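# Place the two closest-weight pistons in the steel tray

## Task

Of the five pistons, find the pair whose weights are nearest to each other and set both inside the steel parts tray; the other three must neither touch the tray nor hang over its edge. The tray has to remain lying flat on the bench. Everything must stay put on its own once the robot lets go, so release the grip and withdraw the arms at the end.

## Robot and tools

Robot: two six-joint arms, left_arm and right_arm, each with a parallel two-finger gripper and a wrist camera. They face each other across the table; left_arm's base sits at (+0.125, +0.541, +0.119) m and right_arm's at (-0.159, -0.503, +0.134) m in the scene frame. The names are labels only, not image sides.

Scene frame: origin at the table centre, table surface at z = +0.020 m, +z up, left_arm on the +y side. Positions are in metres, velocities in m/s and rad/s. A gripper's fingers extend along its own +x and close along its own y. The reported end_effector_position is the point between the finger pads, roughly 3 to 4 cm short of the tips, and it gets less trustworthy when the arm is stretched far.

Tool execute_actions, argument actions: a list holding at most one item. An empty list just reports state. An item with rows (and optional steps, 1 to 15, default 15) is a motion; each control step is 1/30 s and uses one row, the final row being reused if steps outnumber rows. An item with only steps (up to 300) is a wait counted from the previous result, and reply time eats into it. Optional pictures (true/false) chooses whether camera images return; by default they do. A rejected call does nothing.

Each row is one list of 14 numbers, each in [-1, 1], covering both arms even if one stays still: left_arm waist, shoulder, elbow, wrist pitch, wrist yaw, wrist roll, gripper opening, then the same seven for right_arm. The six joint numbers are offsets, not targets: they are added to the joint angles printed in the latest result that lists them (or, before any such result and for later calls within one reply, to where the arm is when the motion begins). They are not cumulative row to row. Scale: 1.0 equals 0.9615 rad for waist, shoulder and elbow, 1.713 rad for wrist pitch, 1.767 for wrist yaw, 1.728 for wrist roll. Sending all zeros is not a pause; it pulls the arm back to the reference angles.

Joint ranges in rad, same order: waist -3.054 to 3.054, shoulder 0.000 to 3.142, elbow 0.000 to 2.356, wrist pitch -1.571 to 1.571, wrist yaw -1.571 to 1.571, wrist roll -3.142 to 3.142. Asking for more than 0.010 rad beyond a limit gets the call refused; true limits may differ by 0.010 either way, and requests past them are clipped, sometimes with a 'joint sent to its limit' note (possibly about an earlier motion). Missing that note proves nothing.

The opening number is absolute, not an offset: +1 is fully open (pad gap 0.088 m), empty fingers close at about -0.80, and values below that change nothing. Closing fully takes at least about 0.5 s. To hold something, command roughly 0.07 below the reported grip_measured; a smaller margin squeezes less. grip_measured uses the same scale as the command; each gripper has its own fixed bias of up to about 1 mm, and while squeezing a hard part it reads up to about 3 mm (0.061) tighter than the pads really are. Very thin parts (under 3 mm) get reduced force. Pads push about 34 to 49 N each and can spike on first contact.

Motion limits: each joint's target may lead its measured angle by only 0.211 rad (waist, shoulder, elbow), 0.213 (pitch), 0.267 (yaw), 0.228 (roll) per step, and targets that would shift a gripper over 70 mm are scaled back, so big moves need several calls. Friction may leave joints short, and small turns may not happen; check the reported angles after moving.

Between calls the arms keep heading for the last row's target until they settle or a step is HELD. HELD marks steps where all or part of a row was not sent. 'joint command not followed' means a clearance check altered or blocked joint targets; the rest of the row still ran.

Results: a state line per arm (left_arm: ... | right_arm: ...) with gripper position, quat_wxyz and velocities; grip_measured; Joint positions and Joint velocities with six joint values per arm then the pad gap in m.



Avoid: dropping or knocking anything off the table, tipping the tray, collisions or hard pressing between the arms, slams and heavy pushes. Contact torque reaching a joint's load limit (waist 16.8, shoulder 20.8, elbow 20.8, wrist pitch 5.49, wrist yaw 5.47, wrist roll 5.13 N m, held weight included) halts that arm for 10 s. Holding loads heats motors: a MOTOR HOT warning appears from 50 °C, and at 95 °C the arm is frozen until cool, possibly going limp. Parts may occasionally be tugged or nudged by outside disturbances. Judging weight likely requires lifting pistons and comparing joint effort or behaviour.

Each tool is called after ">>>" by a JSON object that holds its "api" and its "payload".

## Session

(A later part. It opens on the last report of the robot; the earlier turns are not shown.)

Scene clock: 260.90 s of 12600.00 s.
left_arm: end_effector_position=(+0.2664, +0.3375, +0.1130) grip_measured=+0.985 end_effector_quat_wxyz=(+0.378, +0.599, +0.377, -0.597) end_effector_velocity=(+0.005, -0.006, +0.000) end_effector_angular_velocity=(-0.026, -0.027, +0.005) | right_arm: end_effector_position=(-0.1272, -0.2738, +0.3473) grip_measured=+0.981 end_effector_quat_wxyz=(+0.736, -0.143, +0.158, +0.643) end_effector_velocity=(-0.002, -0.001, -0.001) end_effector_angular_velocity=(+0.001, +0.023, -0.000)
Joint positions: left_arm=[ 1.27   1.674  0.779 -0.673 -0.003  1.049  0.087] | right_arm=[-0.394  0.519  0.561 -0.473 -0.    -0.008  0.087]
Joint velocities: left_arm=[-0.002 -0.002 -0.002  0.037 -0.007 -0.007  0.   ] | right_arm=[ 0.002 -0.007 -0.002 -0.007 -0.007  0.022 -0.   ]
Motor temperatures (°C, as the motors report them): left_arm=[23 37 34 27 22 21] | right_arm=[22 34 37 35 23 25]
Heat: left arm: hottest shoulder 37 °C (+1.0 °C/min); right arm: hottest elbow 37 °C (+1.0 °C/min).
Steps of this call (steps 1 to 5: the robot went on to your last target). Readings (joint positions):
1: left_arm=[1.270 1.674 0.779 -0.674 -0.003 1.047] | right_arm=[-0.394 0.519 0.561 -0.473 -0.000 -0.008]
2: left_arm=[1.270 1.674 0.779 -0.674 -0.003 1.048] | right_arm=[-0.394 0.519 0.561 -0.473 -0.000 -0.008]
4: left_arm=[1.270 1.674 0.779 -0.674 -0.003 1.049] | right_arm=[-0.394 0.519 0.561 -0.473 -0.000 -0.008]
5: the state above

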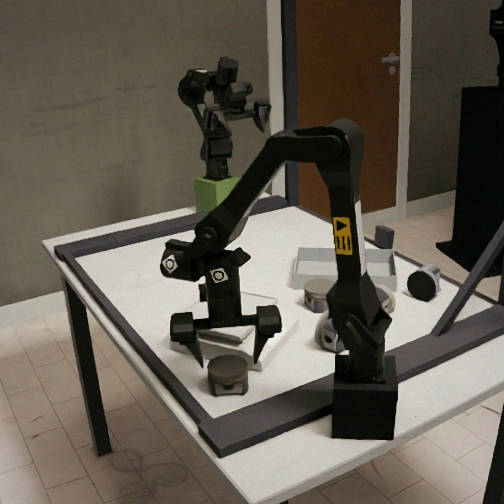

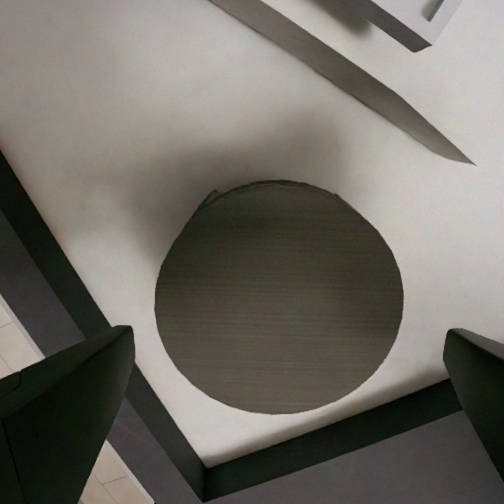

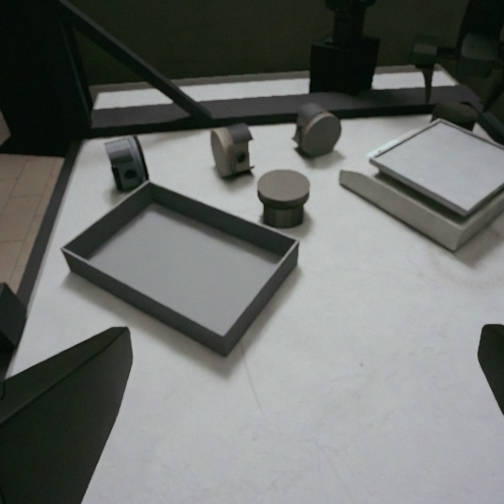

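>>> {"api": "execute_actions", "payload": {"actions": [{"rows":[[0,0.02,0,0.015,0,0,1,0,0,0,0,0,0,1],[0,0.04,-0.005,0.03,0,0,1,0,0,0,0,0,0,1],[0,0.06,-0.012,0.043,0,0,1,0,0,0,0,0,0,1],[0,0.08,-0.02,0.056,0,0,1,0,0,0,0,0,0,1],[0,0.097,-0.028,0.067,0,0,1,0,0,0,0,0,0,1],[0,0.11,-0.035,0.075,0,0,1,0,0,0,0,0,0,1],[0,0.12,-0.04,0.081,0,0,1,0,0,0,0,0,0,1]],"steps":15}], "pictures": false}}

>>> {"api": "execute_actions", "payload": {"actions": [{"rows":[[0,0,0,0,0,0,0.8,0,0,0,0,0,0,1],[0,0,0,0,0,0,0.7,0,0,0,0,0,0,1],[0,0,0,0,0,0,0.65,0,0,0,0,0,0,1],[0,0,0,0,0,0,0.6,0,0,0,0,0,0,1],[0,0,0,0,0,0,0.55,0,0,0,0,0,0,1],[0,0,0,0,0,0,0.49,0,0,0,0,0,0,1]],"steps":13}], "pictures": false}}

>>> {"api": "execute_actions", "payload": {"actions": [{"rows":[[0,-0.035,0.025,-0.03,0,0,0.49,0,0,0,0,0,0,1],[0,-0.07,0.055,-0.065,0,0,0.49,0,0,0,0,0,0,1],[0,-0.105,0.09,-0.1,0,0,0.49,0,0,0,0,0,0,1],[0,-0.135,0.125,-0.14,0,0,0.49,0,0,0,0,0,0,1],[0,-0.165,0.165,-0.18,0,0,0.49,0,0,0,0,0,0,1],[0,-0.19,0.205,-0.215,0,0,0.49,0,0,0,0,0,0,1],[0,-0.205,0.24,-0.245,0,0,0.49,0,0,0,0,0,0,1],[0,-0.215,0.268,-0.265,0,0,0.49,0,0,0,0,0,0,1]],"steps":15}], "pictures": false}}

>>> {"api": "execute_actions", "payload": {"actions": [{"rows":[[0,0.02,0.06,-0.01,0,0,0.49,0,0,0,0,0,0,1],[-0.04,0.05,0.12,-0.02,0,0,0.49,0,0,0,0,0,0,1],[-0.09,0.09,0.18,-0.03,0,0,0.49,0,0,0,0,0,0,1],[-0.15,0.13,0.24,-0.04,0,0,0.49,0,0,0,0,0,0,1],[-0.21,0.18,0.3,-0.05,0,0,0.49,0,0,0,0,0,0,1],[-0.27,0.23,0.36,-0.058,0,0,0.49,0,0,0,0,0,0,1],[-0.33,0.28,0.42,-0.058,0,0,0.49,0,0,0,0,0,0,1],[-0.38,0.32,0.47,-0.058,0,0,0.49,0,0,0,0,0,0,1],[-0.43,0.36,0.505,-0.058,0,0,0.49,0,0,0,0,0,0,1],[-0.458,0.385,0.505,-0.058,0,0,0.49,0,0,0,0,0,0,1]],"steps":15}], "pictures": false}}

>>> {"api": "execute_actions", "payload": {"actions": [{"steps":12}]}}

Scene clock: 274.30 s of 12600.00 s.
left_arm: end_effector_position=(+0.2691, +0.3335, +0.0834) grip_measured=+0.985 end_effector_quat_wxyz=(+0.379, +0.599, +0.376, -0.597) end_effector_velocity=(+0.001, +0.003, +0.000) end_effector_angular_velocity=(+0.018, -0.014, +0.005) | right_arm: end_effector_position=(-0.1272, -0.2738, +0.3473) grip_measured=+0.981 end_effector_quat_wxyz=(+0.736, -0.143, +0.158, +0.643) end_effector_velocity=(-0.003, +0.001, +0.001) end_effector_angular_velocity=(+0.009, +0.015, +0.014)
Joint positions: left_arm=[ 1.27   1.777  0.747 -0.537 -0.003  1.049  0.087] | right_arm=[-0.394  0.519  0.561 -0.473 -0.    -0.008  0.087]
Joint velocities: left_arm=[-0.002 -0.002 -0.002 -0.007 -0.022 -0.007  0.   ] | right_arm=[-0.002 -0.002 -0.002  0.007 -0.022  0.007 -0.   ]
Motor temperatures (°C, as the motors report them): left_arm=[23 35 34 27 22 21] | right_arm=[22 34 37 35 23 25]
Heat: left arm: hottest shoulder 35 °C (-2.0 °C/min); right arm: hottest elbow 37 °C (+0.0 °C/min).
Steps of this call (steps 1 to 15: the robot went on to your last target; steps 16 to 90: nothing new was sent; then 9.90 s passed at rest; steps 91 to 105: all 15 steps of this action). Readings (joint positions):
91: left_arm=[1.270 1.675 0.779 -0.669 -0.003 1.049] | right_arm=[-0.394 0.519 0.561 -0.473 -0.000 -0.008]
92: left_arm=[1.270 1.679 0.779 -0.658 -0.003 1.049] | right_arm=[-0.394 0.519 0.561 -0.473 -0.000 -0.008]
94: left_arm=[1.270 1.701 0.778 -0.617 -0.003 1.049] | right_arm=[-0.394 0.519 0.561 -0.473 -0.000 -0.008]
98: left_arm=[1.270 1.758 0.759 -0.558 -0.003 1.049] | right_arm=[-0.394 0.519 0.561 -0.473 -0.000 -0.008]
105: the state above

Scene clock: 274.73 s of 12600.00 s.
left_arm: end_effector_position=(+0.2689, +0.3337, +0.0834) grip_measured=+0.604 end_effector_quat_wxyz=(+0.378, +0.599, +0.376, -0.597) end_effector_velocity=(-0.001, +0.006, +0.000) end_effector_angular_velocity=(+0.030, -0.006, +0.020) | right_arm: end_effector_position=(-0.1272, -0.2738, +0.3473) grip_measured=+0.981 end_effector_quat_wxyz=(+0.736, -0.143, +0.158, +0.643) end_effector_velocity=(-0.000, +0.000, +0.001) end_effector_angular_velocity=(+0.005, -0.018, +0.013)
Joint positions: left_arm=[ 1.27   1.777  0.747 -0.538 -0.003  1.049  0.069] | right_arm=[-0.394  0.519  0.561 -0.473 -0.    -0.008  0.087]
Joint velocities: left_arm=[-0.002 -0.002 -0.002 -0.022 -0.022 -0.022 -0.   ] | right_arm=[-0.002 -0.002 -0.002  0.007 -0.007 -0.022 -0.   ]
Motor temperatures (°C, as the motors report them): left_arm=[23 35 34 27 22 21] | right_arm=[22 34 37 35 23 25]
Heat: left arm: hottest shoulder 35 °C (-2.0 °C/min); right arm: hottest elbow 37 °C (+0.0 °C/min).
Steps of this call (steps 1 to 13: all 13 steps of this action). Readings (joint positions):
1: left_arm=[1.270 1.777 0.747 -0.537 -0.003 1.049] | right_arm=[-0.394 0.519 0.561 -0.473 -0.000 -0.008]
2: left_arm=[1.270 1.777 0.747 -0.537 -0.003 1.049] | right_arm=[-0.394 0.519 0.561 -0.473 -0.000 -0.008]
4: left_arm=[1.270 1.777 0.747 -0.537 -0.003 1.049] | right_arm=[-0.394 0.519 0.561 -0.473 -0.000 -0.008]
8: left_arm=[1.270 1.777 0.747 -0.538 -0.003 1.049] | right_arm=[-0.394 0.519 0.561 -0.473 -0.000 -0.008]
13: the state above

Scene clock: 275.23 s of 12600.00 s.
left_arm: end_effector_position=(+0.2744, +0.3258, +0.1861) grip_measured=+0.604 end_effector_quat_wxyz=(+0.382, +0.599, +0.373, -0.597) end_effector_velocity=(-0.021, +0.027, -0.000) end_effector_angular_velocity=(+0.122, +0.093, -0.010) | right_arm: end_effector_position=(-0.1272, -0.2738, +0.3473) grip_measured=+0.981 end_effector_quat_wxyz=(+0.736, -0.143, +0.158, +0.643) end_effector_velocity=(-0.001, -0.001, -0.002) end_effector_angular_velocity=(-0.010, -0.016, +0.013)
Joint positions: left_arm=[ 1.27   1.572  1.001 -0.986 -0.003  1.049  0.069] | right_arm=[-0.394  0.519  0.561 -0.473 -0.    -0.008  0.087]
Joint velocities: left_arm=[-0.002 -0.002 -0.002 -0.154  0.007  0.007  0.   ] | right_arm=[-0.002 -0.002 -0.002 -0.007 -0.007 -0.022  0.   ]
Motor temperatures (°C, as the motors report them): left_arm=[23 35 34 27 22 21] | right_arm=[22 34 37 35 23 25]
Heat: left arm: hottest shoulder 35 °C (-2.0 °C/min); right arm: hottest elbow 37 °C (+0.0 °C/min).
Steps of this call (steps 1 to 15: all 15 steps of this action). Readings (joint positions):
1: left_arm=[1.270 1.774 0.750 -0.545 -0.003 1.049] | right_arm=[-0.394 0.519 0.561 -0.473 -0.000 -0.008]
2: left_arm=[1.270 1.767 0.759 -0.575 -0.003 1.049] | right_arm=[-0.394 0.519 0.561 -0.473 -0.000 -0.008]
4: left_arm=[1.270 1.733 0.789 -0.672 -0.003 1.049] | right_arm=[-0.394 0.519 0.561 -0.473 -0.000 -0.008]
8: left_arm=[1.270 1.629 0.919 -0.880 -0.003 1.049] | right_arm=[-0.394 0.519 0.561 -0.473 -0.000 -0.008]
15: the state above

Scene clock: 275.73 s of 12600.00 s.
left_arm: end_effector_position=(+0.1784, +0.1819, +0.1960) grip_measured=+0.604 end_effector_quat_wxyz=(+0.240, +0.664, +0.225, -0.671) end_effector_velocity=(-0.029, +0.020, -0.062) end_effector_angular_velocity=(+0.262, +0.018, -0.058) | right_arm: end_effector_position=(-0.1272, -0.2738, +0.3473) grip_measured=+0.981 end_effector_quat_wxyz=(+0.736, -0.143, +0.158, +0.643) end_effector_velocity=(-0.003, -0.001, -0.004) end_effector_angular_velocity=(-0.012, +0.004, +0.021)
Joint positions: left_arm=[ 0.815  1.926  1.464 -1.085  0.006  1.049  0.069] | right_arm=[-0.394  0.519  0.561 -0.473 -0.    -0.008  0.087]
Joint velocities: left_arm=[-0.081  0.173 -0.007 -0.081 -0.022 -0.022 -0.   ] | right_arm=[-0.002 -0.002 -0.007 -0.007 -0.022 -0.007 -0.   ]
Motor temperatures (°C, as the motors report them): left_arm=[23 35 34 27 22 21] | right_arm=[22 34 37 35 23 25]
Heat: left arm: hottest shoulder 35 °C (-2.0 °C/min); right arm: hottest elbow 37 °C (+0.0 °C/min).
Steps of this call (steps 1 to 15: all 15 steps of this action). Readings (joint positions):
1: left_arm=[1.270 1.574 1.005 -0.994 -0.003 1.049] | right_arm=[-0.394 0.519 0.561 -0.473 -0.000 -0.008]
2: left_arm=[1.266 1.583 1.023 -1.009 -0.004 1.049] | right_arm=[-0.394 0.519 0.561 -0.473 -0.000 -0.008]
4: left_arm=[1.229 1.625 1.101 -1.029 -0.011 1.049] | right_arm=[-0.394 0.519 0.561 -0.473 -0.000 -0.008]
8: left_arm=[1.048 1.765 1.321 -1.060 -0.009 1.049] | right_arm=[-0.394 0.519 0.561 -0.473 -0.000 -0.008]
15: the state above

Scene clock: 276.13 s of 12600.00 s.
left_arm: end_effector_position=(+0.1850, +0.1804, +0.1965) grip_measured=+0.604 end_effector_quat_wxyz=(+0.247, +0.665, +0.228, -0.667) end_effector_velocity=(-0.003, +0.005, +0.002) end_effector_angular_velocity=(+0.016, +0.010, +0.005) | right_arm: end_effector_position=(-0.1272, -0.2738, +0.3473) grip_measured=+0.981 end_effector_quat_wxyz=(+0.736, -0.143, +0.158, +0.643) end_effector_velocity=(+0.000, -0.001, +0.000) end_effector_angular_velocity=(-0.003, -0.003, +0.002)
Joint positions: left_arm=[ 0.829  1.933  1.474 -1.086 -0.001  1.049  0.069] | right_arm=[-0.394  0.519  0.561 -0.473 -0.    -0.008  0.087]
Joint velocities: left_arm=[-0.002 -0.007 -0.002 -0.022  0.007 -0.007  0.   ] | right_arm=[-0.007 -0.002  0.002 -0.007 -0.007 -0.007  0.   ]
Motor temperatures (°C, as the motors report them): left_arm=[23 35 34 27 22 21] | right_arm=[22 34 37 35 23 25]
Heat: left arm: hottest shoulder 35 °C (-2.0 °C/min); right arm: hottest elbow 37 °C (+0.0 °C/min).
Steps of this call (steps 1 to 12: the robot went on to your last target). Readings (joint positions):
1: left_arm=[0.815 1.930 1.464 -1.086 0.005 1.049] | right_arm=[-0.394 0.519 0.561 -0.473 -0.000 -0.008]
2: left_arm=[0.817 1.932 1.465 -1.086 0.002 1.049] | right_arm=[-0.394 0.519 0.561 -0.473 -0.000 -0.008]
4: left_arm=[0.825 1.933 1.469 -1.086 -0.001 1.049] | right_arm=[-0.394 0.519 0.561 -0.473 -0.000 -0.008]
8: left_arm=[0.829 1.933 1.474 -1.086 -0.001 1.049] | right_arm=[-0.394 0.519 0.561 -0.473 -0.000 -0.008]
12: the state above

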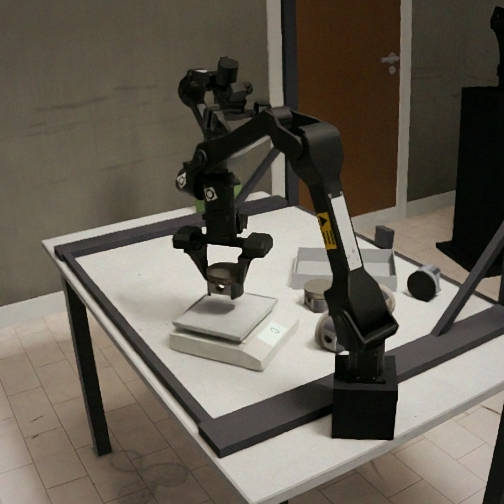

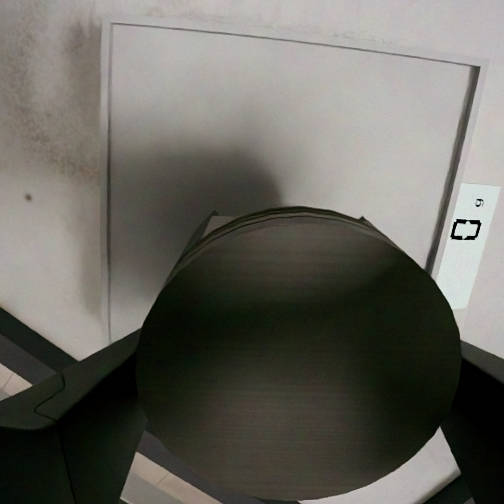

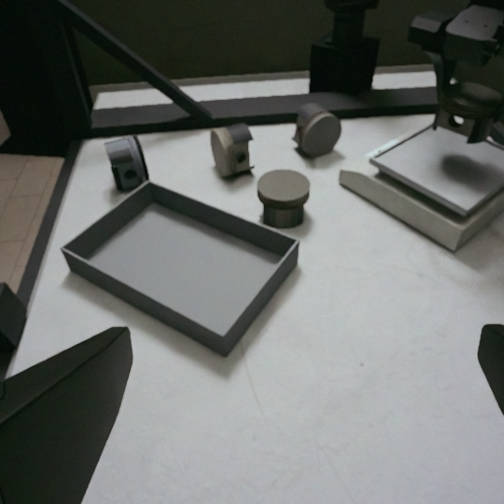

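>>> {"api": "execute_actions", "payload": {"actions": [{"rows":[[0,0.02,0,0.007,0,0,0.49,0,0,0,0,0,0,1],[0,0.04,0,0.014,0,0,0.49,0,0,0,0,0,0,1],[0,0.058,0,0.021,0,0,0.49,0,0,0,0,0,0,1],[0,0.074,0,0.028,0,0,0.49,0,0,0,0,0,0,1],[0,0.087,0,0.033,0,0,0.49,0,0,0,0,0,0,1],[0,0.098,0,0.037,0,0,0.49,0,0,0,0,0,0,1],[0,0.106,0,0.041,0,0,0.49,0,0,0,0,0,0,1],[0,0.112,0,0.044,0,0,0.49,0,0,0,0,0,0,1]],"steps":15}], "pictures": false}}

>>> {"api": "execute_actions", "payload": {"actions": [{"rows":[[0,0.008,0,0.002,0,0,0.49,0,0,0,0,0,0,1],[0,0.014,0,0.004,0,0,0.49,0,0,0,0,0,0,1],[0,0.019,0,0.006,0,0,0.49,0,0,0,0,0,0,1],[0,0.024,0,0.008,0,0,0.49,0,0,0,0,0,0,1],[0,0.029,0,0.01,0,0,0.49,0,0,0,0,0,0,1],[0,0.034,0,0.012,0,0,0.49,0,0,0,0,0,0,1],[0,0.039,0,0.014,0,0,0.49,0,0,0,0,0,0,1],[0,0.044,0,0.015,0,0,0.49,0,0,0,0,0,0,1]],"steps":15}], "pictures": false}}

>>> {"api": "execute_actions", "payload": {"actions": [{"rows":[[0,0,0,0,0,0,0.9,0,0,0,0,0,0,1]],"steps":10}], "pictures": false}}

>>> {"api": "execute_actions", "payload": {"actions": [{"steps":45}]}}

>>> {"api": "zoom_image", "payload": {"camera": "cam_high", "region": [240,305,310,365]}}

Scene clock: 289.00 s of 12600.00 s.
left_arm: end_effector_position=(+0.1869, +0.1687, +0.1620) grip_measured=+0.604 end_effector_quat_wxyz=(+0.238, +0.666, +0.237, -0.666) end_effector_velocity=(-0.001, -0.004, +0.000) end_effector_angular_velocity=(-0.023, +0.004, +0.005) | right_arm: end_effector_position=(-0.1272, -0.2738, +0.3473) grip_measured=+0.981 end_effector_quat_wxyz=(+0.736, -0.143, +0.158, +0.643) end_effector_velocity=(-0.003, -0.001, -0.002) end_effector_angular_velocity=(-0.005, +0.017, +0.014)
Joint positions: left_arm=[ 0.829  2.031  1.474 -1.012 -0.001  1.049  0.069] | right_arm=[-0.394  0.519  0.561 -0.473 -0.    -0.008  0.087]
Joint velocities: left_arm=[-0.002 -0.002 -0.002  0.022  0.007 -0.007 -0.   ] | right_arm=[-0.002 -0.002 -0.002 -0.007 -0.022  0.007 -0.   ]
Motor temperatures (°C, as the motors report them): left_arm=[23 36 35 27 22 21] | right_arm=[22 34 37 35 23 25]
Heat: left arm: hottest shoulder 36 °C (-2.0 °C/min); right arm: hottest elbow 37 °C (+0.0 °C/min).
Steps of this call (steps 1 to 30: the robot went on to your last target; steps 31 to 100: nothing new was sent; then 9.03 s passed at rest; steps 101 to 115: all 15 steps of this action). Readings (joint positions):
101: left_arm=[0.829 1.933 1.474 -1.085 -0.001 1.049] | right_arm=[-0.394 0.519 0.561 -0.473 -0.000 -0.008]
102: left_arm=[0.829 1.937 1.474 -1.082 -0.001 1.049] | right_arm=[-0.394 0.519 0.561 -0.473 -0.000 -0.008]
104: left_arm=[0.829 1.953 1.474 -1.060 -0.001 1.049] | right_arm=[-0.394 0.519 0.561 -0.473 -0.000 -0.008]
108: left_arm=[0.829 2.008 1.474 -1.029 -0.001 1.049] | right_arm=[-0.394 0.519 0.561 -0.473 -0.000 -0.008]
115: the state above

Scene clock: 289.50 s of 12600.00 s.
left_arm: end_effector_position=(+0.1876, +0.1653, +0.1528) grip_measured=+0.604 end_effector_quat_wxyz=(+0.237, +0.667, +0.238, -0.665) end_effector_velocity=(-0.001, +0.008, +0.000) end_effector_angular_velocity=(+0.037, -0.001, +0.005) | right_arm: end_effector_position=(-0.1272, -0.2738, +0.3473) grip_measured=+0.981 end_effector_quat_wxyz=(+0.736, -0.143, +0.158, +0.643) end_effector_velocity=(-0.001, -0.002, -0.003) end_effector_angular_velocity=(-0.010, -0.016, +0.013)
Joint positions: left_arm=[ 0.829  2.057  1.474 -0.989 -0.002  1.049  0.069] | right_arm=[-0.394  0.519  0.561 -0.473 -0.    -0.008  0.087]
Joint velocities: left_arm=[-0.002 -0.002 -0.002 -0.037 -0.007 -0.007 -0.   ] | right_arm=[-0.002 -0.007 -0.007 -0.007 -0.007 -0.022 -0.   ]
Motor temperatures (°C, as the motors report them): left_arm=[23 36 35 27 22 21] | right_arm=[22 34 37 35 23 25]
Heat: left arm: hottest shoulder 36 °C (-2.0 °C/min); right arm: hottest elbow 37 °C (+0.0 °C/min).
Steps of this call (steps 1 to 15: all 15 steps of this action). Readings (joint positions):
1: left_arm=[0.829 2.031 1.474 -1.011 -0.001 1.049] | right_arm=[-0.394 0.519 0.561 -0.473 -0.000 -0.008]
2: left_arm=[0.829 2.031 1.474 -1.011 -0.001 1.049] | right_arm=[-0.394 0.519 0.561 -0.473 -0.000 -0.008]
4: left_arm=[0.829 2.035 1.474 -1.008 -0.001 1.049] | right_arm=[-0.394 0.519 0.561 -0.473 -0.000 -0.008]
8: left_arm=[0.829 2.047 1.474 -0.994 -0.001 1.049] | right_arm=[-0.394 0.519 0.561 -0.473 -0.000 -0.008]
15: the state above

Scene clock: 289.83 s of 12600.00 s.
left_arm: end_effector_position=(+0.1876, +0.1653, +0.1528) grip_measured=+0.889 end_effector_quat_wxyz=(+0.237, +0.667, +0.238, -0.665) end_effector_velocity=(-0.000, +0.002, +0.000) end_effector_angular_velocity=(+0.008, -0.006, -0.010) | right_arm: end_effector_position=(-0.1272, -0.2738, +0.3473) grip_measured=+0.981 end_effector_quat_wxyz=(+0.736, -0.143, +0.158, +0.643) end_effector_velocity=(-0.003, +0.001, +0.001) end_effector_angular_velocity=(+0.008, +0.001, +0.021)
Joint positions: left_arm=[ 0.829  2.057  1.474 -0.989 -0.002  1.049  0.083] | right_arm=[-0.394  0.519  0.561 -0.473 -0.    -0.008  0.087]
Joint velocities: left_arm=[-0.002 -0.002 -0.002 -0.007 -0.007  0.007  0.005] | right_arm=[-0.002 -0.002 -0.002  0.007 -0.022 -0.007 -0.   ]
Motor temperatures (°C, as the motors report them): left_arm=[23 36 35 27 22 21] | right_arm=[22 34 37 35 23 25]
Heat: left arm: hottest shoulder 36 °C (-2.0 °C/min); right arm: hottest elbow 37 °C (+0.0 °C/min).
Steps of this call (steps 1 to 10: all 10 steps of this action). Readings (joint positions):
1: left_arm=[0.829 2.057 1.474 -0.989 -0.002 1.049] | right_arm=[-0.394 0.519 0.561 -0.473 -0.000 -0.008]
2: left_arm=[0.829 2.057 1.474 -0.989 -0.002 1.049] | right_arm=[-0.394 0.519 0.561 -0.473 -0.000 -0.008]
4: left_arm=[0.829 2.057 1.474 -0.989 -0.002 1.049] | right_arm=[-0.394 0.519 0.561 -0.473 -0.000 -0.008]
8: left_arm=[0.829 2.057 1.474 -0.989 -0.002 1.049] | right_arm=[-0.394 0.519 0.561 -0.473 -0.000 -0.008]
10: the state above

Scene clock: 291.33 s of 12600.00 s.
left_arm: end_effector_position=(+0.1876, +0.1653, +0.1528) grip_measured=+0.897 end_effector_quat_wxyz=(+0.237, +0.667, +0.238, -0.665) end_effector_velocity=(-0.002, +0.002, +0.000) end_effector_angular_velocity=(+0.006, +0.008, +0.005) | right_arm: end_effector_position=(-0.1272, -0.2738, +0.3473) grip_measured=+0.981 end_effector_quat_wxyz=(+0.736, -0.143, +0.158, +0.643) end_effector_velocity=(-0.003, +0.001, +0.001) end_effector_angular_velocity=(+0.008, +0.001, +0.021)
Joint positions: left_arm=[ 0.829  2.057  1.474 -0.989 -0.002  1.049  0.083] | right_arm=[-0.394  0.519  0.561 -0.473 -0.    -0.008  0.087]
Joint velocities: left_arm=[-0.002 -0.002 -0.002 -0.007  0.007 -0.007  0.   ] | right_arm=[-0.002 -0.002 -0.002  0.007 -0.022 -0.007 -0.   ]
Motor temperatures (°C, as the motors report them): left_arm=[23 36 35 27 22 21] | right_arm=[22 34 37 35 23 25]
Heat: left arm: hottest shoulder 36 °C (-2.0 °C/min); right arm: hottest elbow 37 °C (+0.0 °C/min).
Steps of this call (steps 1 to 15: the robot went on to your last target; steps 16 to 45: nothing new was sent). Readings (joint positions):
1: left_arm=[0.829 2.057 1.474 -0.989 -0.002 1.049] | right_arm=[-0.394 0.519 0.561 -0.473 -0.000 -0.008]
2: left_arm=[0.829 2.057 1.474 -0.989 -0.002 1.049] | right_arm=[-0.394 0.519 0.561 -0.473 -0.000 -0.008]
4: left_arm=[0.829 2.057 1.474 -0.989 -0.002 1.049] | right_arm=[-0.394 0.519 0.561 -0.473 -0.000 -0.008]
8: left_arm=[0.829 2.057 1.474 -0.989 -0.002 1.049] | right_arm=[-0.394 0.519 0.561 -0.473 -0.000 -0.008]
45: the state above
All arms were judged still, so your last target was given up. Only a new action makes them travel on or press farther. Fingers that are still opening or closing keep moving.

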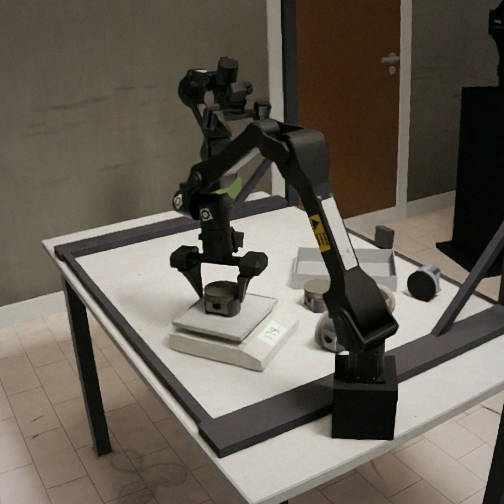

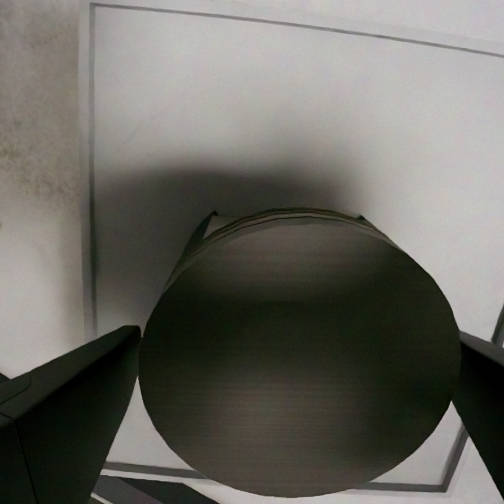

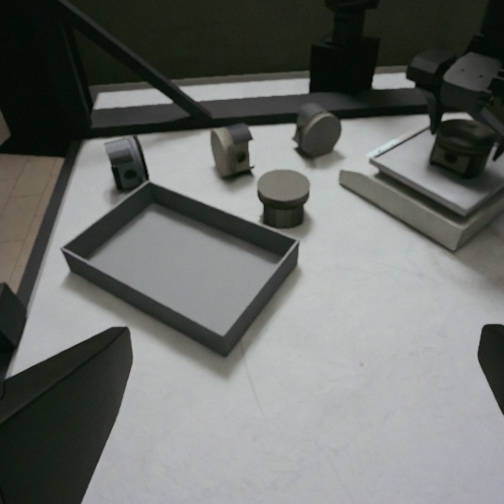

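Region (240, 305, 310, 365) of cam_high's 504x504 image, scaled by 7.200, with more detail than that image has; it fills the top 432 rows of this view, and the rest is white.

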